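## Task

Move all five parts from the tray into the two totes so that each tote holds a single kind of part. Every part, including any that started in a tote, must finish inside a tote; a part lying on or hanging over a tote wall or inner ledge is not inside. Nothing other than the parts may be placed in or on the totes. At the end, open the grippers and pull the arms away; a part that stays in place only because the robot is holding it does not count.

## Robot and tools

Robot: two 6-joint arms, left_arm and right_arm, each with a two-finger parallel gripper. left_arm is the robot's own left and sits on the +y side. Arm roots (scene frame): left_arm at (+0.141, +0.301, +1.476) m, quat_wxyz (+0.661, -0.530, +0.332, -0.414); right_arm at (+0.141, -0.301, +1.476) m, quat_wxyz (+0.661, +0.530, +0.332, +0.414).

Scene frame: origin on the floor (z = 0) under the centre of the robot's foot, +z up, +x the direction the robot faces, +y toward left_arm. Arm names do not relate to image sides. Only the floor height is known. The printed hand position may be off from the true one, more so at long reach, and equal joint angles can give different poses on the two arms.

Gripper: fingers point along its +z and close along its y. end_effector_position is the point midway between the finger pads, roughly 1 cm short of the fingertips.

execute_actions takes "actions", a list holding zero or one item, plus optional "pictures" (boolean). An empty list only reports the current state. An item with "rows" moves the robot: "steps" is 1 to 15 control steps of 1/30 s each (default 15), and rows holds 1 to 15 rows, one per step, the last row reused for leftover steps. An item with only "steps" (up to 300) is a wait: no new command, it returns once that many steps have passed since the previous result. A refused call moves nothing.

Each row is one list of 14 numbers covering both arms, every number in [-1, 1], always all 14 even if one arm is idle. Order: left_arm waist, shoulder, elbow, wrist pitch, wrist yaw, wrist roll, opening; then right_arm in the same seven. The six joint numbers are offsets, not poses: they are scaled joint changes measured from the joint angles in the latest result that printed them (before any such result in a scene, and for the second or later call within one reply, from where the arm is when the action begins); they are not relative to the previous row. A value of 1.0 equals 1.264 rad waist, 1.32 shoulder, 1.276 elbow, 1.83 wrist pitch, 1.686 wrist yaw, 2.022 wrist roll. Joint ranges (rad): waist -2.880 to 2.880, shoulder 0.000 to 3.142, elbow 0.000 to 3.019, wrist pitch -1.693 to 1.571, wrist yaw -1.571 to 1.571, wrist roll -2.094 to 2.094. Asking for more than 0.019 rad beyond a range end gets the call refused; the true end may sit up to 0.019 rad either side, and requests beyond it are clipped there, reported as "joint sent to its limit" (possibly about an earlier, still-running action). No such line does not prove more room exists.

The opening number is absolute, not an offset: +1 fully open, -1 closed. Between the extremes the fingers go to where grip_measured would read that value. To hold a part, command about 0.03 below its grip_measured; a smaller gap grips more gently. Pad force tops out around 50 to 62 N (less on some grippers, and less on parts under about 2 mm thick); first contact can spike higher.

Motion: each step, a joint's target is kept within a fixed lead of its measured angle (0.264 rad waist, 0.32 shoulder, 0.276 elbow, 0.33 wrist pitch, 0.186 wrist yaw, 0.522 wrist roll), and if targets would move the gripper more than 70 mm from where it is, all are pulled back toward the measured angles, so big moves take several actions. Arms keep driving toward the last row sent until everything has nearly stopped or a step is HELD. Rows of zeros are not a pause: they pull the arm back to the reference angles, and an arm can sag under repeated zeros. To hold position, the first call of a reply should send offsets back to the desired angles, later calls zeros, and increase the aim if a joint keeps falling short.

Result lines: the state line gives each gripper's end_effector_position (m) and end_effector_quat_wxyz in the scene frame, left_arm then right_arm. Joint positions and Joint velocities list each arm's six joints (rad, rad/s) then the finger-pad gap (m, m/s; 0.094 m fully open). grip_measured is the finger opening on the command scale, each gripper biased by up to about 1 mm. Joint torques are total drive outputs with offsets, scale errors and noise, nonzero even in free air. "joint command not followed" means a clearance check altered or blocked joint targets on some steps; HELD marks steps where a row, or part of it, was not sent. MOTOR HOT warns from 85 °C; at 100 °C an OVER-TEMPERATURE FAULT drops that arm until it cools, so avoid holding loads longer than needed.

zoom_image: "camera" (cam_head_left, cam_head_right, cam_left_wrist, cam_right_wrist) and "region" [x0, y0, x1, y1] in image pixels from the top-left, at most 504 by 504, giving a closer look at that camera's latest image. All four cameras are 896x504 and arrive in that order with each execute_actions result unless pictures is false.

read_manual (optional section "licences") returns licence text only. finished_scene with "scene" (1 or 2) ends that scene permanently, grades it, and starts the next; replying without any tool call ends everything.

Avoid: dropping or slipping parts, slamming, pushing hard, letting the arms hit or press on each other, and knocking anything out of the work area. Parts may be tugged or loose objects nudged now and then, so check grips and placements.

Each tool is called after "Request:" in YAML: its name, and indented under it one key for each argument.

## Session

Request:
execute_actions:
  actions: []

Scene clock: 0.00 s of 6600.00 s.
left_arm: end_effector_position=(+1.0694, +0.3955, +1.2719) grip_measured=-0.992 end_effector_quat_wxyz=(+0.215, -0.659, +0.482, -0.535) | right_arm: end_effector_position=(+0.5219, +0.2370, +1.1566) grip_measured=+1.000 end_effector_quat_wxyz=(-0.033, -0.032, +0.998, +0.031)
Joint positions: left_arm=[ 0.958  1.243  1.629  0.317  0.221 -1.365  0.   ] | right_arm=[-0.258  2.27   1.611 -0.186  1.156  0.292  0.094]
Joint velocities: left_arm=[-0.015 -0.005 -0.002 -0.007  0.022 -0.007  0.   ] | right_arm=[ 0.005 -0.005 -0.002 -0.012 -0.051 -0.037  0.   ]
Joint torques (N m, as the arm reports them, + toward a larger angle): no reading
Motor temperatures (°C, as the motors report them): left_arm=[25 24 23 24 21 23] | right_arm=[24 25 21 22 23 24]

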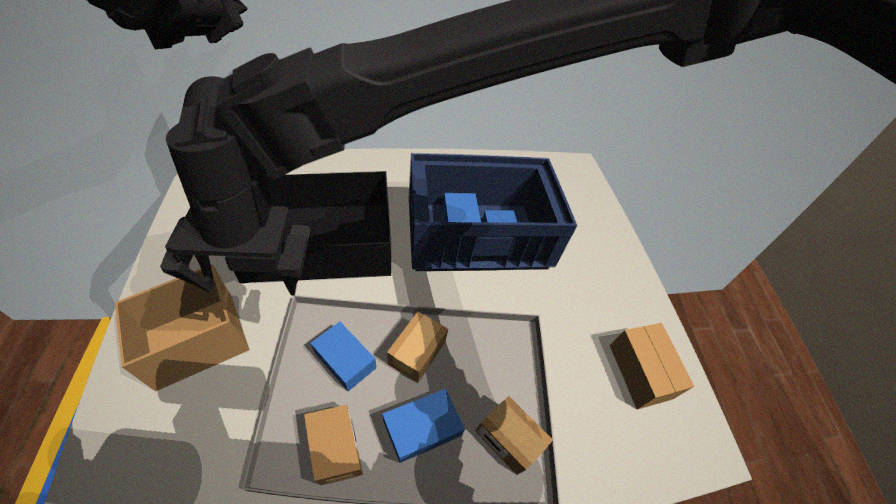

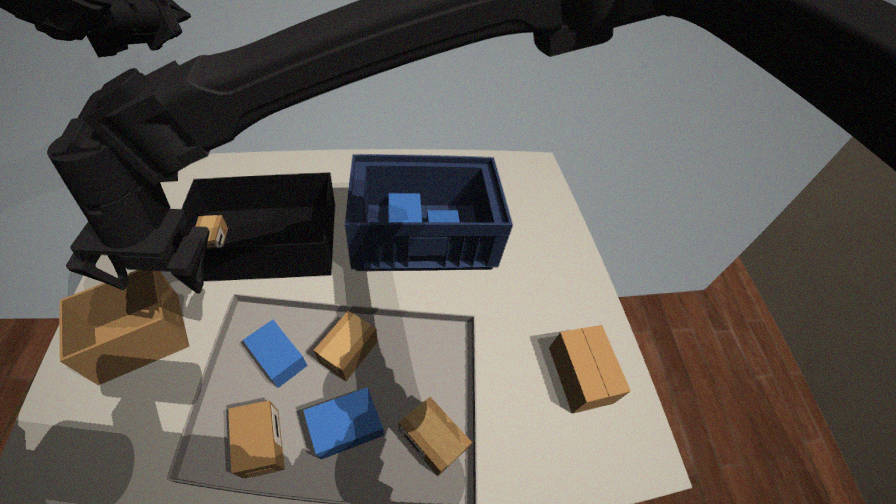

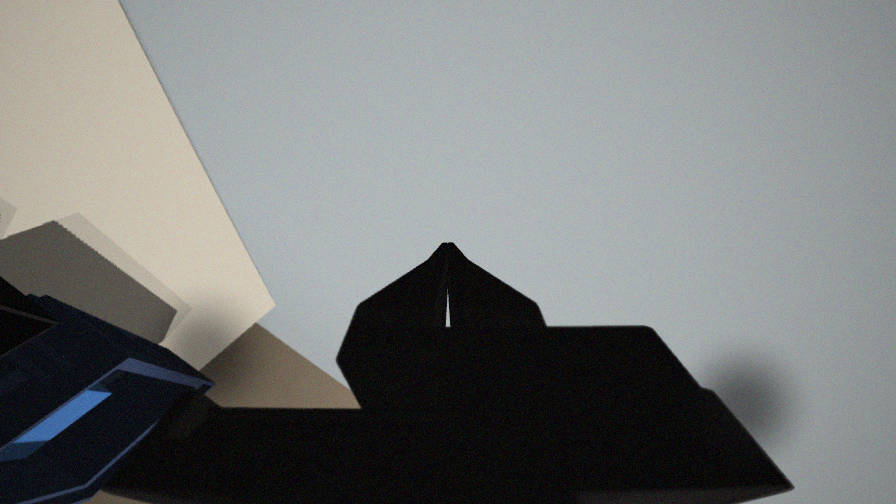

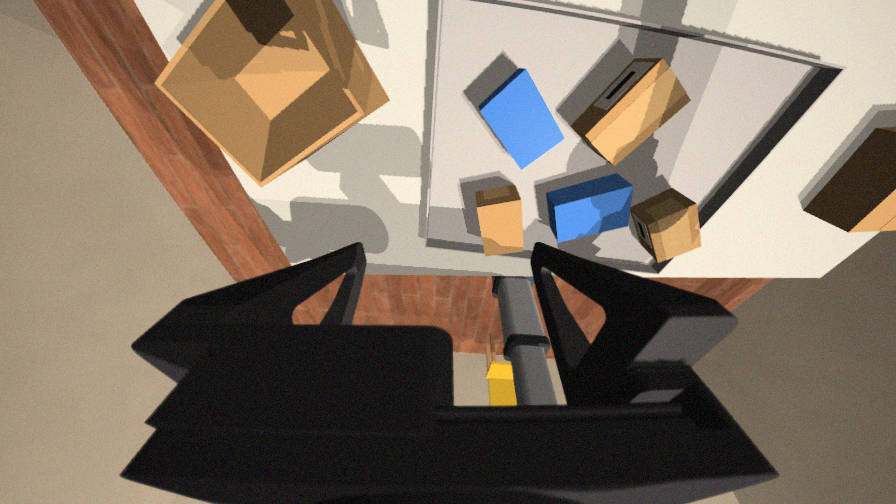

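Request:
execute_actions:
  actions:
    - {"rows":[[-0.004,-0.004,-0.015,-0.01,-0.02,0.03,0,-0.012,-0.02,-0.012,0.004,-0.001,-0.005,1],[-0.01,-0.01,-0.04,-0.028,-0.05,0.075,0.1,-0.024,-0.05,-0.035,0.012,-0.003,-0.014,1],[-0.018,-0.018,-0.075,-0.05,-0.09,0.13,0.2,-0.036,-0.09,-0.07,0.022,-0.006,-0.026,1],[-0.026,-0.027,-0.115,-0.075,-0.135,0.195,0.3,-0.048,-0.135,-0.108,0.034,-0.009,-0.04,1],[-0.035,-0.036,-0.155,-0.1,-0.185,0.265,0.4,-0.06,-0.18,-0.147,0.046,-0.012,-0.054,1],[-0.044,-0.045,-0.195,-0.127,-0.235,0.335,0.5,-0.072,-0.225,-0.186,0.058,-0.015,-0.068,1],[-0.053,-0.054,-0.235,-0.153,-0.285,0.405,0.6,-0.084,-0.27,-0.225,0.07,-0.018,-0.082,1],[-0.062,-0.063,-0.275,-0.18,-0.335,0.475,0.6,-0.096,-0.315,-0.263,0.082,-0.021,-0.095,1],[-0.07,-0.072,-0.315,-0.205,-0.38,0.545,0.6,-0.107,-0.355,-0.298,0.093,-0.024,-0.107,1],[-0.078,-0.08,-0.35,-0.23,-0.425,0.61,0.6,-0.117,-0.39,-0.33,0.103,-0.027,-0.118,1],[-0.085,-0.088,-0.385,-0.252,-0.465,0.67,0.6,-0.126,-0.42,-0.357,0.112,-0.03,-0.127,1],[-0.091,-0.095,-0.415,-0.27,-0.5,0.72,0.6,-0.134,-0.445,-0.379,0.119,-0.032,-0.135,1],[-0.096,-0.101,-0.438,-0.285,-0.527,0.76,0.6,-0.14,-0.463,-0.395,0.124,-0.034,-0.141,1],[-0.099,-0.105,-0.453,-0.295,-0.546,0.787,0.6,-0.144,-0.474,-0.404,0.127,-0.035,-0.144,1],[-0.1,-0.106,-0.46,-0.3,-0.556,0.802,0.6,-0.146,-0.479,-0.408,0.128,-0.035,-0.146,1]],"steps":15}
  pictures: false

Request:
execute_actions:
  actions:
    - {"steps":45}
  pictures: true

Scene clock: 34.47 s of 6600.00 s.
left_arm: end_effector_position=(+0.7644, +0.3161, +1.1171) grip_measured=+0.598 end_effector_quat_wxyz=(+0.062, -0.471, +0.879, -0.040) | right_arm: end_effector_position=(+0.5883, +0.0610, +1.1644) grip_measured=+1.000 end_effector_quat_wxyz=(-0.018, -0.008, +1.000, +0.021)
Joint positions: left_arm=[ 0.889  1.164  1.148 -0.095 -0.603 -0.605  0.075] | right_arm=[-0.353  1.818  1.204 -0.031  1.111  0.131  0.094]
Joint velocities: left_arm=[-0.347 -0.112 -1.184 -1.263 -2.117  2.264  0.   ] | right_arm=[-0.425 -1.353 -0.838  0.466 -0.139 -0.462  0.   ]
Joint torques (N m, as the arm reports them, + toward a larger angle): left_arm=[ -7.32 -14.05   1.95  -0.4    0.18   0.  ] | right_arm=[ 9.17 -5.66 -0.52  0.58 -0.1  -0.1 ]
Motor temperatures (°C, as the motors report them): left_arm=[25 27 25 24 22 23] | right_arm=[27 25 21 22 23 24]
Steps of this call (steps 1 to 90: nothing new was sent; then 30.97 s passed at rest; steps 91 to 105: all 15 steps of this action). Readings (joint positions):
91: left_arm=[0.958 1.243 1.627 0.317 0.208 -1.359] | right_arm=[-0.258 2.270 1.610 -0.186 1.156 0.291]
92: left_arm=[0.958 1.242 1.620 0.313 0.174 -1.338] | right_arm=[-0.258 2.266 1.604 -0.184 1.155 0.288]
94: left_arm=[0.955 1.226 1.577 0.275 0.055 -1.244] | right_arm=[-0.261 2.233 1.554 -0.166 1.146 0.271]
98: left_arm=[0.940 1.186 1.427 0.153 -0.195 -0.998] | right_arm=[-0.282 2.111 1.418 -0.129 1.136 0.228]
105: the state above

Scene clock: 35.97 s of 6600.00 s.
left_arm: end_effector_position=(+0.6937, +0.3010, +1.1348) grip_measured=+0.599 end_effector_quat_wxyz=(-0.005, -0.007, +1.000, +0.003) | right_arm: end_effector_position=(+0.6197, -0.0324, +1.1482) grip_measured=+1.000 end_effector_quat_wxyz=(-0.006, +0.005, +1.000, -0.013)
Joint positions: left_arm=[ 0.844  1.11   1.035 -0.226 -0.714  0.24   0.075] | right_arm=[-0.449  1.636  1.093  0.043  1.101  0.004  0.094]
Joint velocities: left_arm=[-0.005 -0.015  0.032  0.017  0.051  0.007  0.001] | right_arm=[-0.015  0.005 -0.007  0.002 -0.051  0.022  0.   ]
Joint torques (N m, as the arm reports them, + toward a larger angle): left_arm=[ -6.37 -10.03   2.5   -0.5   -0.05   0.05] | right_arm=[ 9.48 -5.78 -0.07  0.52 -0.09 -0.14]
Motor temperatures (°C, as the motors report them): left_arm=[25 26 25 24 21 23] | right_arm=[27 25 21 22 23 24]
Steps of this call (steps 1 to 45: the robot went on to your last target). Readings (joint positions):
1: left_arm=[0.879 1.159 1.105 -0.136 -0.666 -0.514] | right_arm=[-0.367 1.773 1.176 -0.015 1.108 0.114]
2: left_arm=[0.869 1.155 1.067 -0.172 -0.696 -0.417] | right_arm=[-0.384 1.727 1.148 0.002 1.105 0.093]
4: left_arm=[0.853 1.152 1.020 -0.214 -0.710 -0.225] | right_arm=[-0.417 1.649 1.111 0.024 1.104 0.062]
8: left_arm=[0.844 1.146 1.018 -0.226 -0.713 0.051] | right_arm=[-0.449 1.595 1.107 0.043 1.104 0.030]
45: the state above
All arms were judged still, so your last target was given up. Only a new action makes them travel on or press farther. Fingers that are still opening or closing keep moving.

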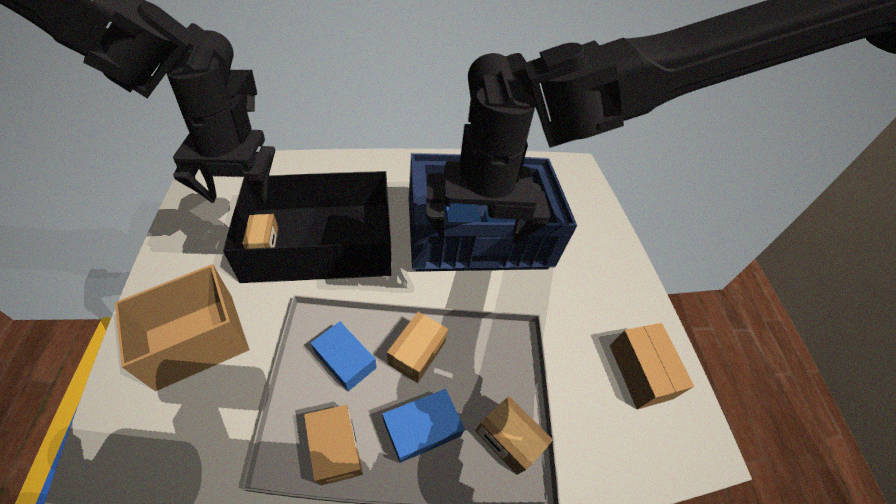

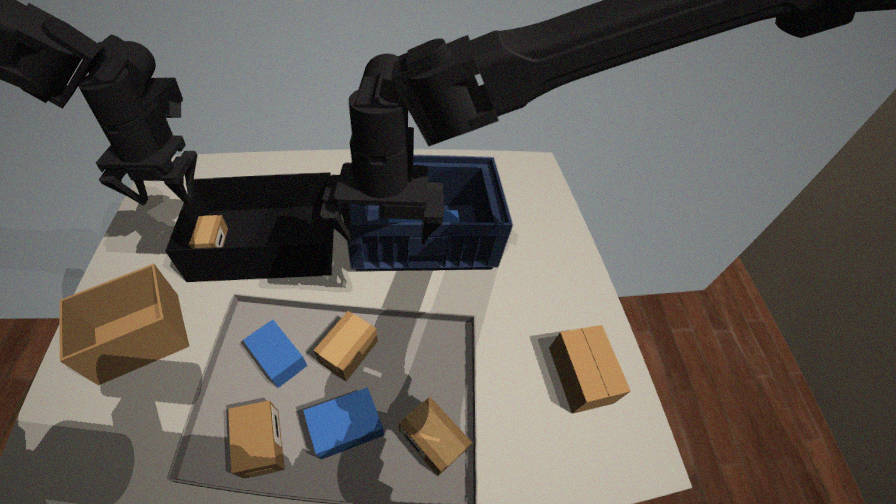

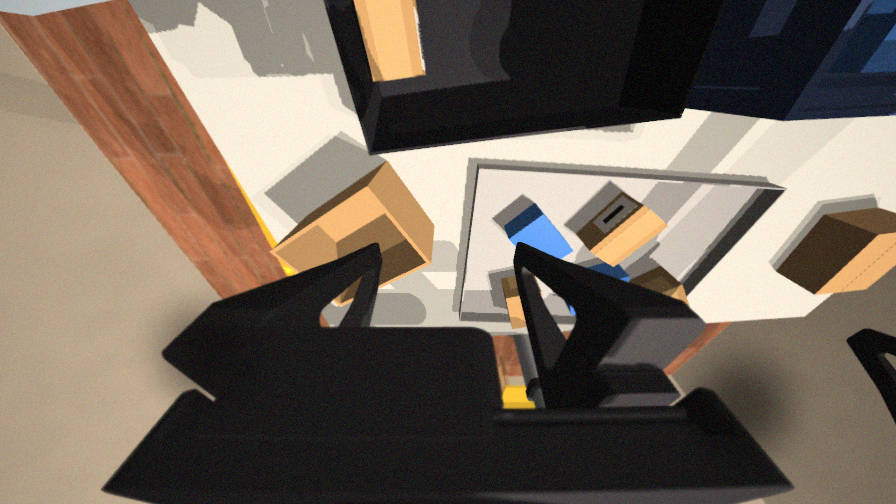

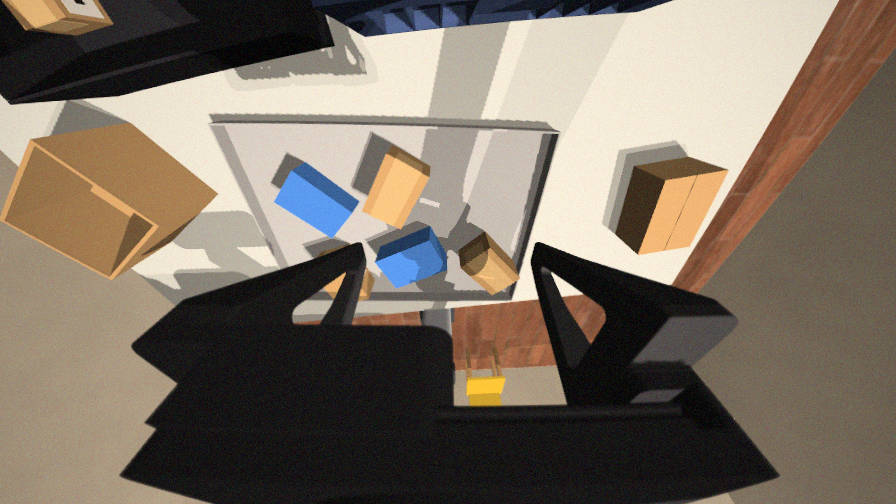

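Request:
zoom_image:
  camera: "cam_right_wrist"
  region: [250, 120, 550, 310]

Request:
zoom_image:
  camera: "cam_head_left"
  region: [240, 290, 580, 504]

Region (250, 120, 550, 310) of cam_right_wrist's 896x504 image, scaled by 1.680, with more detail than that image has; it fills the top 319 rows of this view, and the rest is white.

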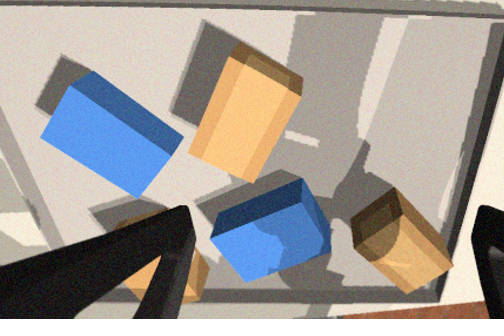

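Region (240, 290, 580, 504) of cam_head_left's 896x504 image, scaled by 1.482, with more detail than that image has; it fills the top 317 rows of this view, and the rest is white.

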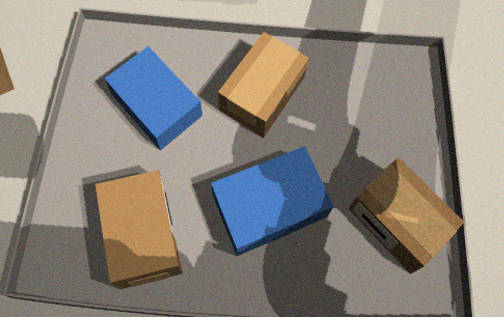

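Request:
zoom_image:
  camera: "cam_left_wrist"
  region: [440, 130, 820, 330]

Request:
zoom_image:
  camera: "cam_right_wrist"
  region: [190, 100, 370, 200]

Region (440, 130, 820, 330) of cam_left_wrist's 896x504 image, scaled by 1.326, with more detail than that image has; it fills the top 265 rows of this view, and the rest is white.

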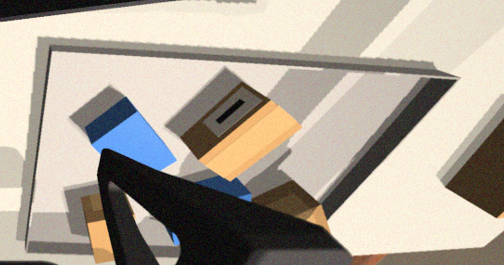

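Region (190, 100, 370, 200) of cam_right_wrist's 896x504 image, scaled by 2.800, with more detail than that image has.

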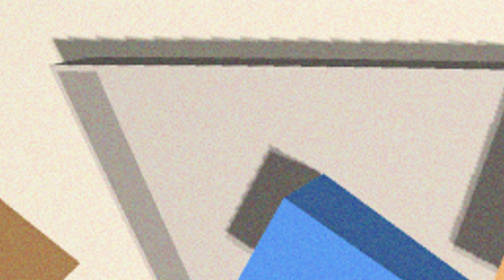

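Request:
zoom_image:
  camera: "cam_right_wrist"
  region: [360, 210, 540, 310]

Request:
zoom_image:
  camera: "cam_right_wrist"
  region: [330, 130, 480, 240]

Region (360, 210, 540, 310) of cam_right_wrist's 896x504 image, scaled by 2.800, with more detail than that image has.

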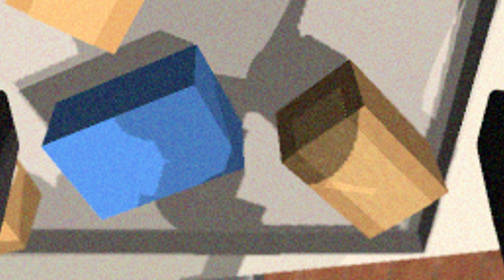

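Region (330, 130, 480, 240) of cam_right_wrist's 896x504 image, scaled by 3.360, with more detail than that image has; it fills the top 370 rows of this view, and the rest is white.

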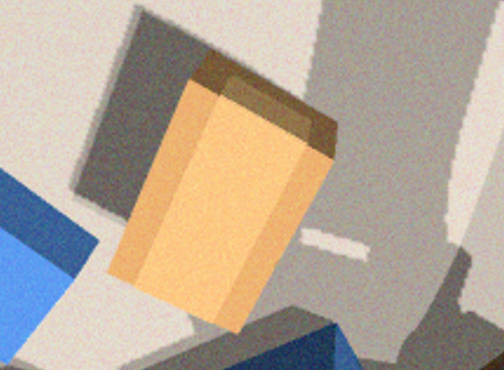

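Request:
execute_actions:
  actions:
    - {"rows":[[-0.015,0.012,0.02,-0.006,-0.007,-0.004,0.6,-0.012,0.012,-0.004,0.012,-0.003,0.015,1],[-0.035,0.035,0.05,-0.016,-0.018,-0.01,0.6,-0.024,0.03,-0.009,0.032,-0.008,0.04,1],[-0.06,0.065,0.09,-0.028,-0.033,-0.018,0.6,-0.036,0.055,-0.015,0.058,-0.015,0.072,1],[-0.087,0.1,0.135,-0.042,-0.05,-0.027,0.6,-0.048,0.083,-0.022,0.088,-0.023,0.11,1],[-0.115,0.14,0.185,-0.057,-0.068,-0.036,0.6,-0.06,0.113,-0.029,0.121,-0.032,0.15,1],[-0.143,0.18,0.237,-0.073,-0.087,-0.046,0.6,-0.072,0.143,-0.036,0.155,-0.041,0.192,1],[-0.172,0.22,0.29,-0.089,-0.106,-0.056,0.6,-0.084,0.173,-0.044,0.189,-0.05,0.235,1],[-0.2,0.26,0.343,-0.105,-0.125,-0.066,0.6,-0.095,0.203,-0.051,0.223,-0.059,0.278,1],[-0.228,0.3,0.396,-0.121,-0.144,-0.076,0.6,-0.106,0.233,-0.058,0.256,-0.068,0.32,1],[-0.255,0.34,0.447,-0.137,-0.162,-0.085,0.6,-0.116,0.262,-0.065,0.288,-0.077,0.36,1],[-0.28,0.377,0.495,-0.152,-0.179,-0.094,0.6,-0.125,0.289,-0.072,0.317,-0.085,0.398,1],[-0.302,0.41,0.538,-0.165,-0.195,-0.102,0.6,-0.133,0.313,-0.078,0.343,-0.092,0.431,1],[-0.322,0.438,0.576,-0.176,-0.208,-0.109,0.6,-0.14,0.333,-0.083,0.364,-0.097,0.458,1],[-0.338,0.461,0.606,-0.185,-0.219,-0.114,0.6,-0.146,0.348,-0.087,0.381,-0.102,0.479,1],[-0.35,0.478,0.63,-0.192,-0.227,-0.119,0.6,-0.15,0.359,-0.09,0.393,-0.105,0.493,1]],"steps":15}
  pictures: false

Request:
execute_actions:
  actions:
    - {"steps":30}
  pictures: true

Scene clock: 108.30 s of 6600.00 s.
left_arm: end_effector_position=(+0.8478, +0.1532, +1.1380) grip_measured=+0.599 end_effector_quat_wxyz=(+0.004, -0.009, +0.999, +0.035) | right_arm: end_effector_position=(+0.4955, +0.0279, +1.0470) grip_measured=+1.000 end_effector_quat_wxyz=(+0.009, +0.369, +0.929, +0.010)
Joint positions: left_arm=[ 0.564  1.557  1.638 -0.445 -1.038  0.129  0.075] | right_arm=[-0.572  1.995  1.048  0.595  0.948  0.598  0.094]
Joint velocities: left_arm=[-0.689  1.109  1.306 -0.559 -0.535 -0.315  0.   ] | right_arm=[-0.337  1.06  -0.237  1.399 -0.315  1.692  0.   ]
Joint torques (N m, as the arm reports them, + toward a larger angle): left_arm=[-13.98  -8.74   3.02  -0.98  -0.01  -0.31] | right_arm=[ 8.7  -4.2  -3.89  0.33  0.04  0.  ]
Motor temperatures (°C, as the motors report them): left_arm=[24 25 24 24 21 23] | right_arm=[26 25 21 22 23 24]
Steps of this call (steps 1 to 90: nothing new was sent; then 68.83 s passed at rest; steps 91 to 105: all 15 steps of this action). Readings (joint positions):
91: left_arm=[0.844 1.111 1.035 -0.226 -0.718 0.240] | right_arm=[-0.449 1.636 1.093 0.045 1.101 0.008]
92: left_arm=[0.843 1.114 1.041 -0.229 -0.731 0.240] | right_arm=[-0.449 1.638 1.092 0.054 1.098 0.019]
94: left_arm=[0.824 1.143 1.087 -0.256 -0.779 0.230] | right_arm=[-0.456 1.656 1.092 0.113 1.080 0.071]
98: left_arm=[0.734 1.283 1.287 -0.320 -0.873 0.198] | right_arm=[-0.494 1.754 1.089 0.282 1.033 0.233]
105: the state above

Scene clock: 109.30 s of 6600.00 s.
left_arm: end_effector_position=(+0.8564, +0.0249, +1.1821) grip_measured=+0.599 end_effector_quat_wxyz=(+0.007, +0.007, +1.000, -0.013) | right_arm: end_effector_position=(+0.4088, +0.0128, +1.0205) grip_measured=+1.000 end_effector_quat_wxyz=(-0.005, +0.535, +0.844, -0.016)
Joint positions: left_arm=[ 0.397  1.751  1.822 -0.563 -1.095  0.016  0.075] | right_arm=[-0.636  2.121  0.975  0.751  0.928  0.993  0.094]
Joint velocities: left_arm=[ 0.005 -0.005 -0.012 -0.027 -0.051 -0.081 -0.002] | right_arm=[-0.005 -0.005  0.002 -0.002 -0.022 -0.022  0.   ]
Joint torques (N m, as the arm reports them, + toward a larger angle): left_arm=[-14.75  -8.33   3.86  -0.89  -0.04  -0.31] | right_arm=[ 9.03 -4.18 -2.51  0.67  0.03 -0.02]
Motor temperatures (°C, as the motors report them): left_arm=[25 25 24 24 21 23] | right_arm=[26 25 21 22 23 24]
Steps of this call (steps 1 to 30: the robot went on to your last target). Readings (joint positions):
1: left_arm=[0.541 1.594 1.682 -0.464 -1.055 0.118] | right_arm=[-0.583 2.031 1.039 0.639 0.938 0.662]
2: left_arm=[0.520 1.629 1.722 -0.482 -1.070 0.106] | right_arm=[-0.595 2.064 1.029 0.679 0.932 0.726]
4: left_arm=[0.477 1.691 1.787 -0.518 -1.088 0.078] | right_arm=[-0.617 2.115 1.006 0.721 0.929 0.823]
8: left_arm=[0.411 1.758 1.822 -0.553 -1.091 0.042] | right_arm=[-0.636 2.145 0.975 0.733 0.929 0.925]
30: the state above

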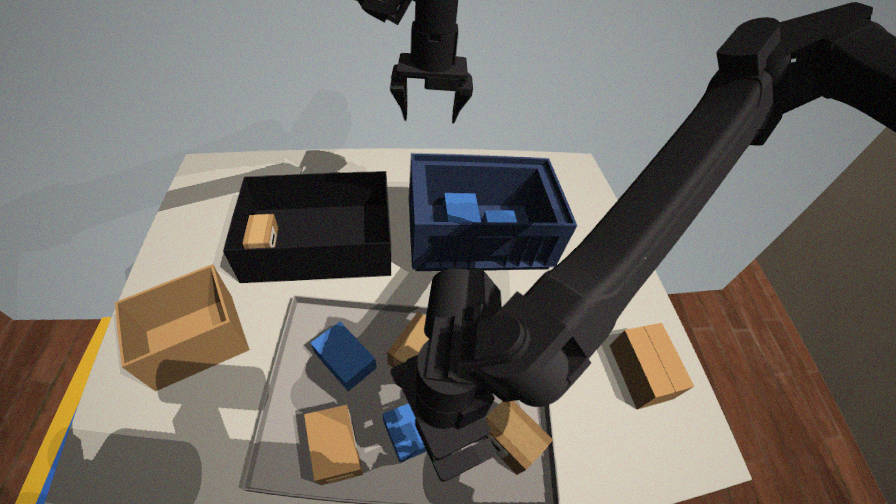

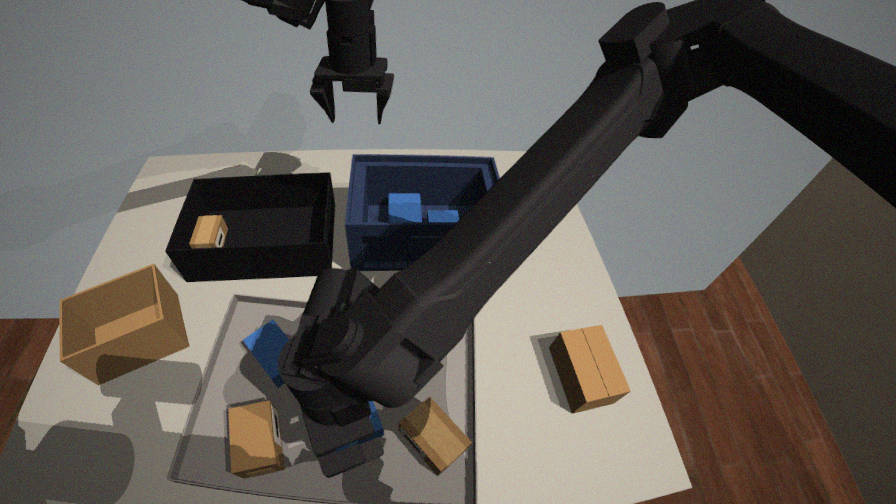

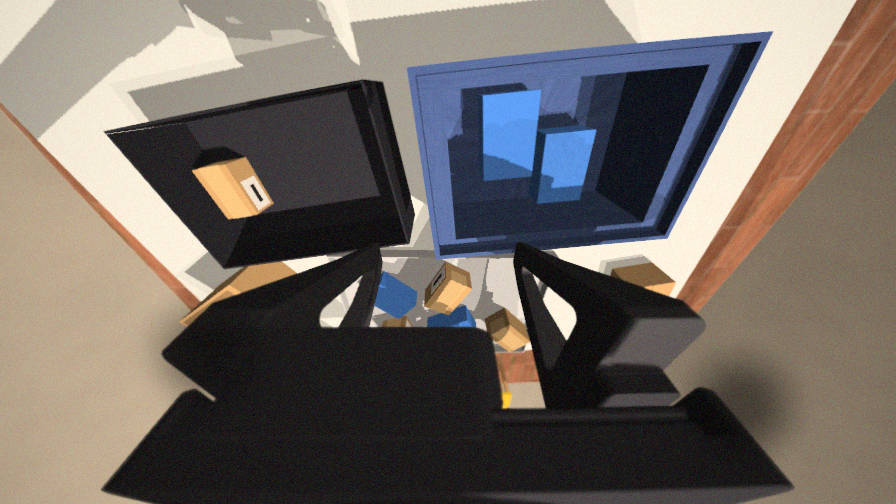

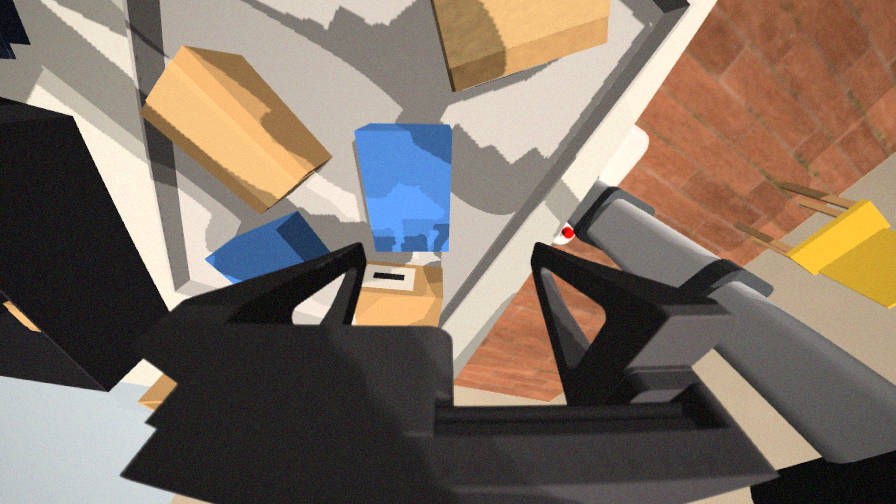

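Request:
zoom_image:
  camera: "cam_left_wrist"
  region: [390, 20, 790, 270]

Request:
zoom_image:
  camera: "cam_left_wrist"
  region: [90, 60, 430, 280]

Region (390, 20, 790, 270) of cam_left_wrist's 896x504 image, scaled by 1.260, with more detail than that image has; it fills the top 315 rows of this view, and the rest is white.

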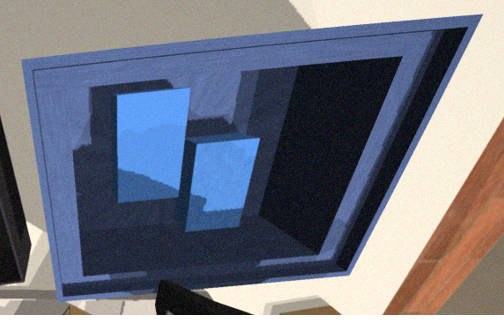

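Region (90, 60, 430, 280) of cam_left_wrist's 896x504 image, scaled by 1.482, with more detail than that image has; it fills the top 326 rows of this view, and the rest is white.

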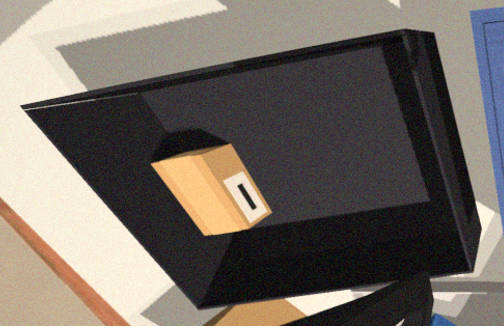

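Request:
execute_actions:
  actions:
    - {"rows":[[0.02,-0.015,-0.03,0.012,0.008,-0.002,0.6,-0.012,0.004,0.018,-0.004,-0.003,0.001,1],[0.045,-0.04,-0.08,0.035,0.022,-0.004,0.6,-0.021,0.009,0.034,-0.007,-0.007,0.002,1],[0.075,-0.075,-0.145,0.063,0.042,-0.007,0.6,-0.027,0.015,0.049,-0.01,-0.011,0.003,1],[0.11,-0.115,-0.22,0.096,0.064,-0.01,0.6,-0.032,0.021,0.064,-0.012,-0.016,0.004,1],[0.145,-0.158,-0.3,0.131,0.087,-0.013,0.6,-0.037,0.027,0.079,-0.014,-0.021,0.005,1],[0.18,-0.2,-0.38,0.167,0.111,-0.016,0.6,-0.041,0.033,0.093,-0.016,-0.026,0.006,1],[0.215,-0.243,-0.46,0.203,0.135,-0.019,0.6,-0.045,0.039,0.107,-0.018,-0.031,0.007,1],[0.25,-0.286,-0.54,0.238,0.159,-0.022,0.6,-0.048,0.045,0.12,-0.02,-0.036,0.007,1],[0.283,-0.328,-0.618,0.272,0.182,-0.025,0.6,-0.051,0.051,0.132,-0.021,-0.04,0.008,1],[0.314,-0.368,-0.69,0.304,0.203,-0.028,0.6,-0.054,0.056,0.142,-0.022,-0.044,0.008,1],[0.342,-0.404,-0.757,0.334,0.222,-0.031,0.6,-0.056,0.06,0.15,-0.023,-0.047,0.008,1],[0.366,-0.435,-0.815,0.36,0.239,-0.033,0.6,-0.058,0.063,0.156,-0.024,-0.049,0.008,1],[0.386,-0.46,-0.863,0.381,0.253,-0.035,0.6,-0.059,0.065,0.159,-0.024,-0.05,0.008,1],[0.401,-0.479,-0.9,0.397,0.264,-0.037,0.6,-0.059,0.066,0.161,-0.024,-0.05,0.008,1],[0.411,-0.493,-0.925,0.408,0.272,-0.038,0.6,-0.059,0.066,0.161,-0.024,-0.05,0.008,1]],"steps":15}
  pictures: false

Request:
execute_actions:
  actions:
    - {"steps":6}
  pictures: true

Scene clock: 179.83 s of 6600.00 s.
left_arm: end_effector_position=(+0.7298, +0.1621, +1.1016) grip_measured=+0.599 end_effector_quat_wxyz=(+0.005, -0.094, +0.994, -0.058) | right_arm: end_effector_position=(+0.4549, +0.0322, +0.9589) grip_measured=+1.000 end_effector_quat_wxyz=(+0.013, +0.576, +0.817, +0.004)
Joint positions: left_arm=[ 0.694  1.407  1.216 -0.147 -0.732  0.007  0.075] | right_arm=[-0.696  2.19   1.174  0.721  0.849  0.999  0.094]
Joint velocities: left_arm=[ 0.933 -1.011 -1.096  1.106  0.579 -0.11   0.   ] | right_arm=[-0.073  0.093  0.061 -0.017 -0.022  0.007  0.   ]
Joint torques (N m, as the arm reports them, + toward a larger angle): left_arm=[ -8.44 -11.03   1.03   0.29   0.05  -0.3 ] | right_arm=[ 9.19 -3.26 -2.27 -0.07 -0.02  0.  ]
Motor temperatures (°C, as the motors report them): left_arm=[27 25 24 24 21 23] | right_arm=[26 24 22 22 23 24]
Steps of this call (steps 1 to 15: the robot went on to your last target; steps 16 to 90: nothing new was sent; then 67.03 s passed at rest; steps 91 to 105: all 15 steps of this action). Readings (joint positions):
91: left_arm=[0.397 1.750 1.818 -0.561 -1.090 0.016] | right_arm=[-0.636 2.121 0.977 0.751 0.928 0.993]
92: left_arm=[0.399 1.743 1.801 -0.548 -1.074 0.016] | right_arm=[-0.637 2.122 0.982 0.750 0.926 0.993]
94: left_arm=[0.412 1.701 1.707 -0.490 -1.022 0.016] | right_arm=[-0.640 2.129 1.010 0.745 0.914 0.993]
98: left_arm=[0.490 1.600 1.494 -0.378 -0.922 0.015] | right_arm=[-0.660 2.153 1.093 0.734 0.879 0.996]
105: the state above

Scene clock: 180.03 s of 6600.00 s.
left_arm: end_effector_position=(+0.6712, +0.2813, +1.1097) grip_measured=+0.599 end_effector_quat_wxyz=(+0.050, -0.181, +0.982, -0.007) | right_arm: end_effector_position=(+0.4489, +0.0331, +0.9572) grip_measured=+1.000 end_effector_quat_wxyz=(+0.010, +0.573, +0.819, +0.002)
Joint positions: left_arm=[ 0.873  1.163  0.912  0.092 -0.652 -0.016  0.075] | right_arm=[-0.699  2.198  1.175  0.718  0.849  1.     0.094]
Joint velocities: left_arm=[ 0.64  -1.226 -1.663  0.74   0.11  -0.066  0.001] | right_arm=[-0.015 -0.005 -0.007  0.007 -0.066 -0.037  0.   ]
Joint torques (N m, as the arm reports them, + toward a larger angle): left_arm=[-7.   -5.88 -1.   -0.17  0.35 -0.27] | right_arm=[ 9.27 -3.88 -1.94 -0.02 -0.04  0.  ]
Motor temperatures (°C, as the motors report them): left_arm=[27 25 24 24 21 23] | right_arm=[26 24 22 22 23 24]
Steps of this call (steps 1 to 6: the robot went on to your last target). Readings (joint positions):
1: left_arm=[0.725 1.372 1.176 -0.108 -0.711 0.004] | right_arm=[-0.698 2.192 1.175 0.721 0.849 1.000]
2: left_arm=[0.757 1.335 1.132 -0.065 -0.691 0.001] | right_arm=[-0.699 2.194 1.175 0.720 0.849 1.000]
4: left_arm=[0.820 1.251 1.029 0.024 -0.661 -0.007] | right_arm=[-0.699 2.197 1.175 0.719 0.849 1.000]
6: the state above

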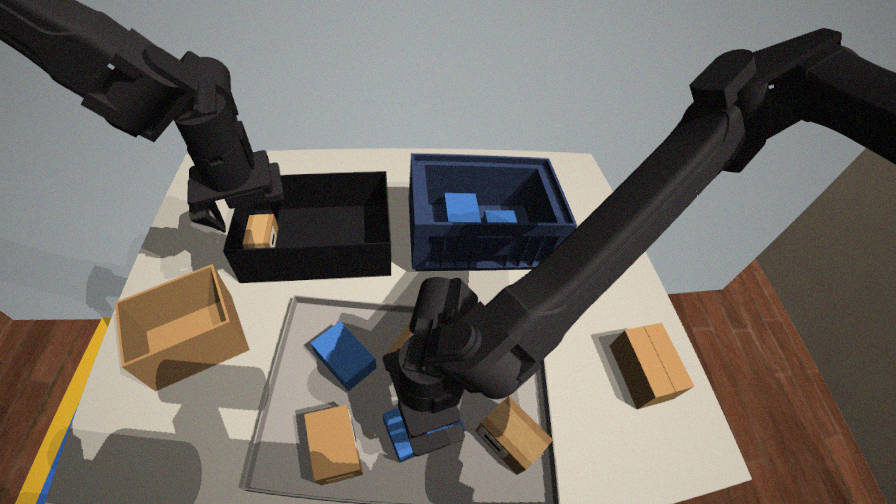

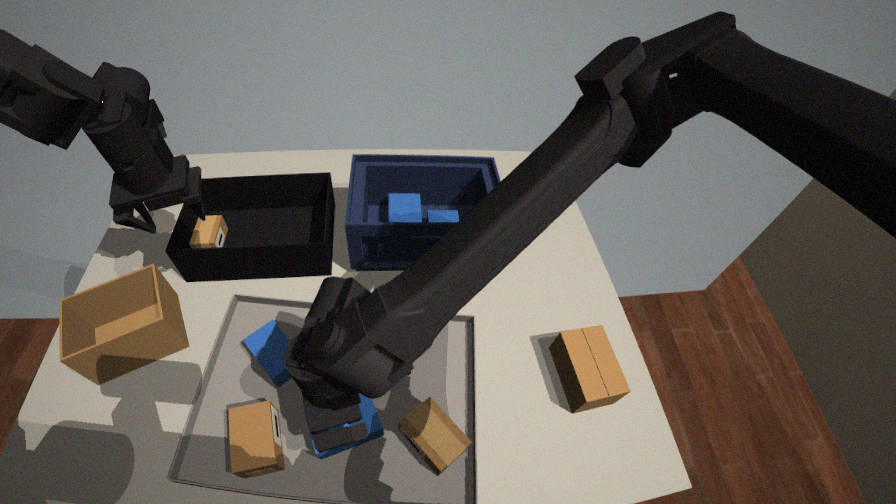

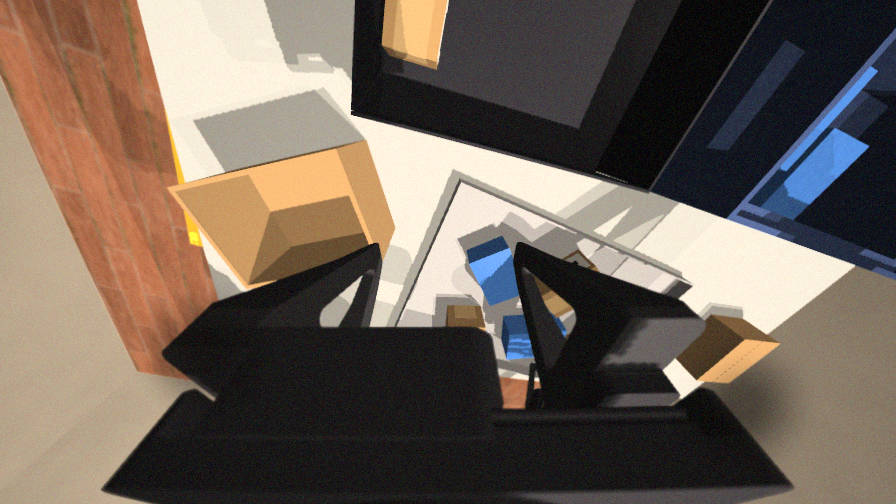

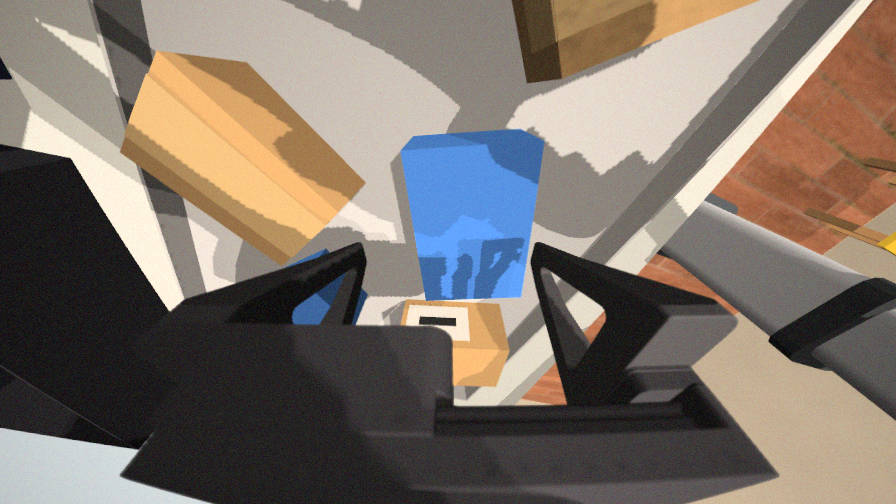

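Request:
execute_actions:
  actions: []

Scene clock: 191.20 s of 6600.00 s.
left_arm: end_effector_position=(+0.5419, +0.2745, +1.1193) grip_measured=+0.599 end_effector_quat_wxyz=(-0.012, -0.155, +0.988, -0.003) | right_arm: end_effector_position=(+0.4489, +0.0331, +0.9572) grip_measured=+1.000 end_effector_quat_wxyz=(+0.010, +0.573, +0.819, +0.002)
Joint positions: left_arm=[ 0.912  1.11   0.639  0.166 -0.638 -0.045  0.075] | right_arm=[-0.699  2.198  1.175  0.718  0.849  1.001  0.094]
Joint velocities: left_arm=[-0.015 -0.015  0.007 -0.002 -0.037 -0.081 -0.   ] | right_arm=[-0.005 -0.005 -0.007 -0.012  0.007 -0.007  0.   ]
Joint torques (N m, as the arm reports them, + toward a larger angle): left_arm=[-4.   -7.87 -0.46  0.54  0.1  -0.31] | right_arm=[ 9.11 -3.52 -2.04 -0.05 -0.03  0.  ]
Motor temperatures (°C, as the motors report them): left_arm=[26 25 24 24 21 23] | right_arm=[26 24 21 22 23 24]
Steps of this call (steps 1 to 30: the robot went on to your last target; steps 31 to 90: nothing new was sent; then 8.17 s passed at rest). Readings (joint positions):
1: left_arm=[0.892 1.126 0.857 0.112 -0.651 -0.020] | right_arm=[-0.699 2.198 1.175 0.718 0.849 1.000]
2: left_arm=[0.904 1.097 0.804 0.126 -0.649 -0.023] | right_arm=[-0.699 2.198 1.175 0.718 0.849 1.001]
4: left_arm=[0.912 1.069 0.711 0.152 -0.644 -0.031] | right_arm=[-0.699 2.198 1.175 0.718 0.849 1.001]
8: left_arm=[0.912 1.095 0.626 0.156 -0.639 -0.039] | right_arm=[-0.699 2.198 1.175 0.718 0.849 1.001]
90: the state above
All arms were judged still, so your last target was given up. Only a new action makes them travel on or press farther. Fingers that are still opening or closing keep moving.

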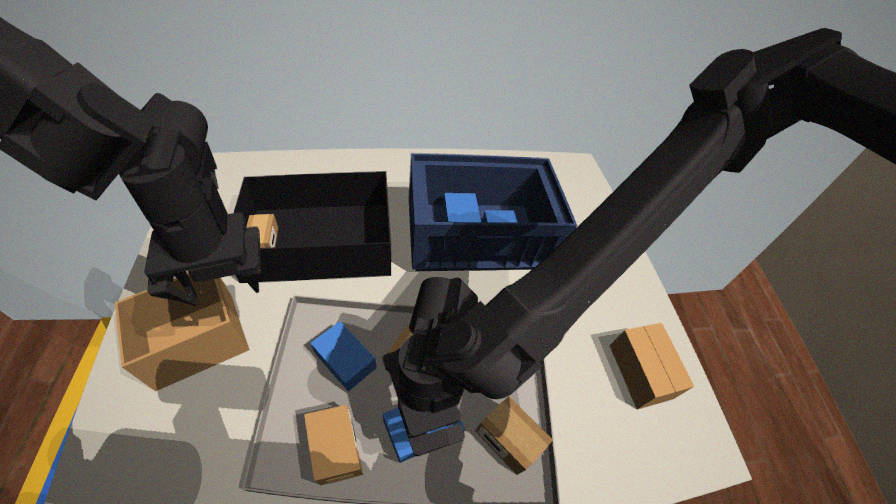

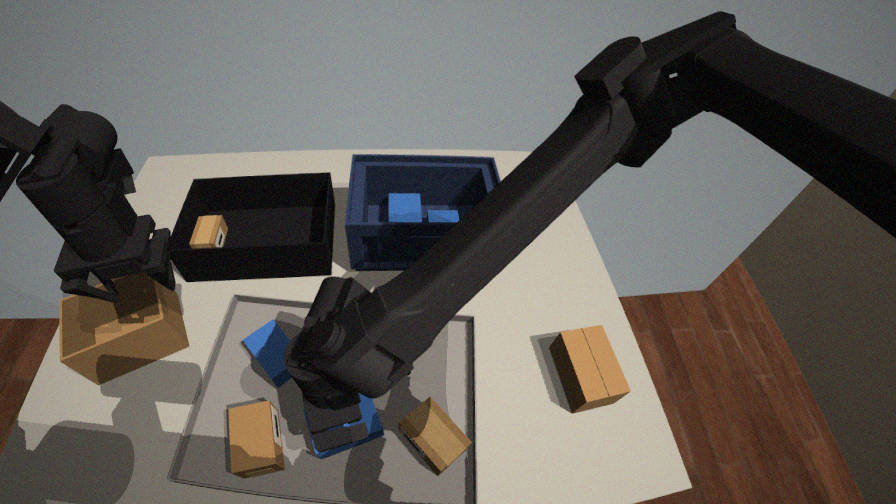

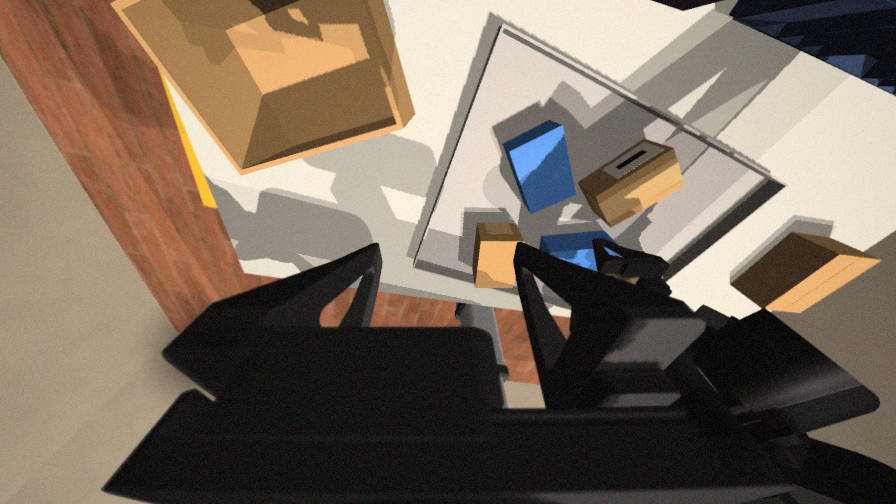

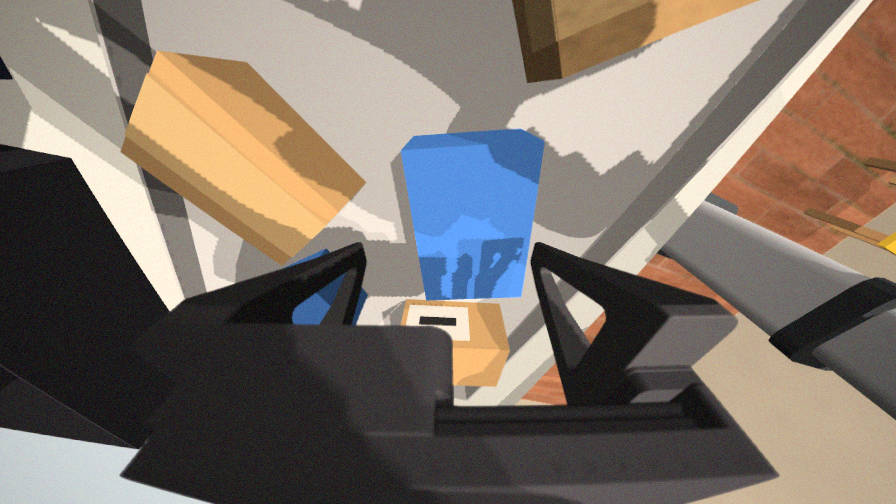

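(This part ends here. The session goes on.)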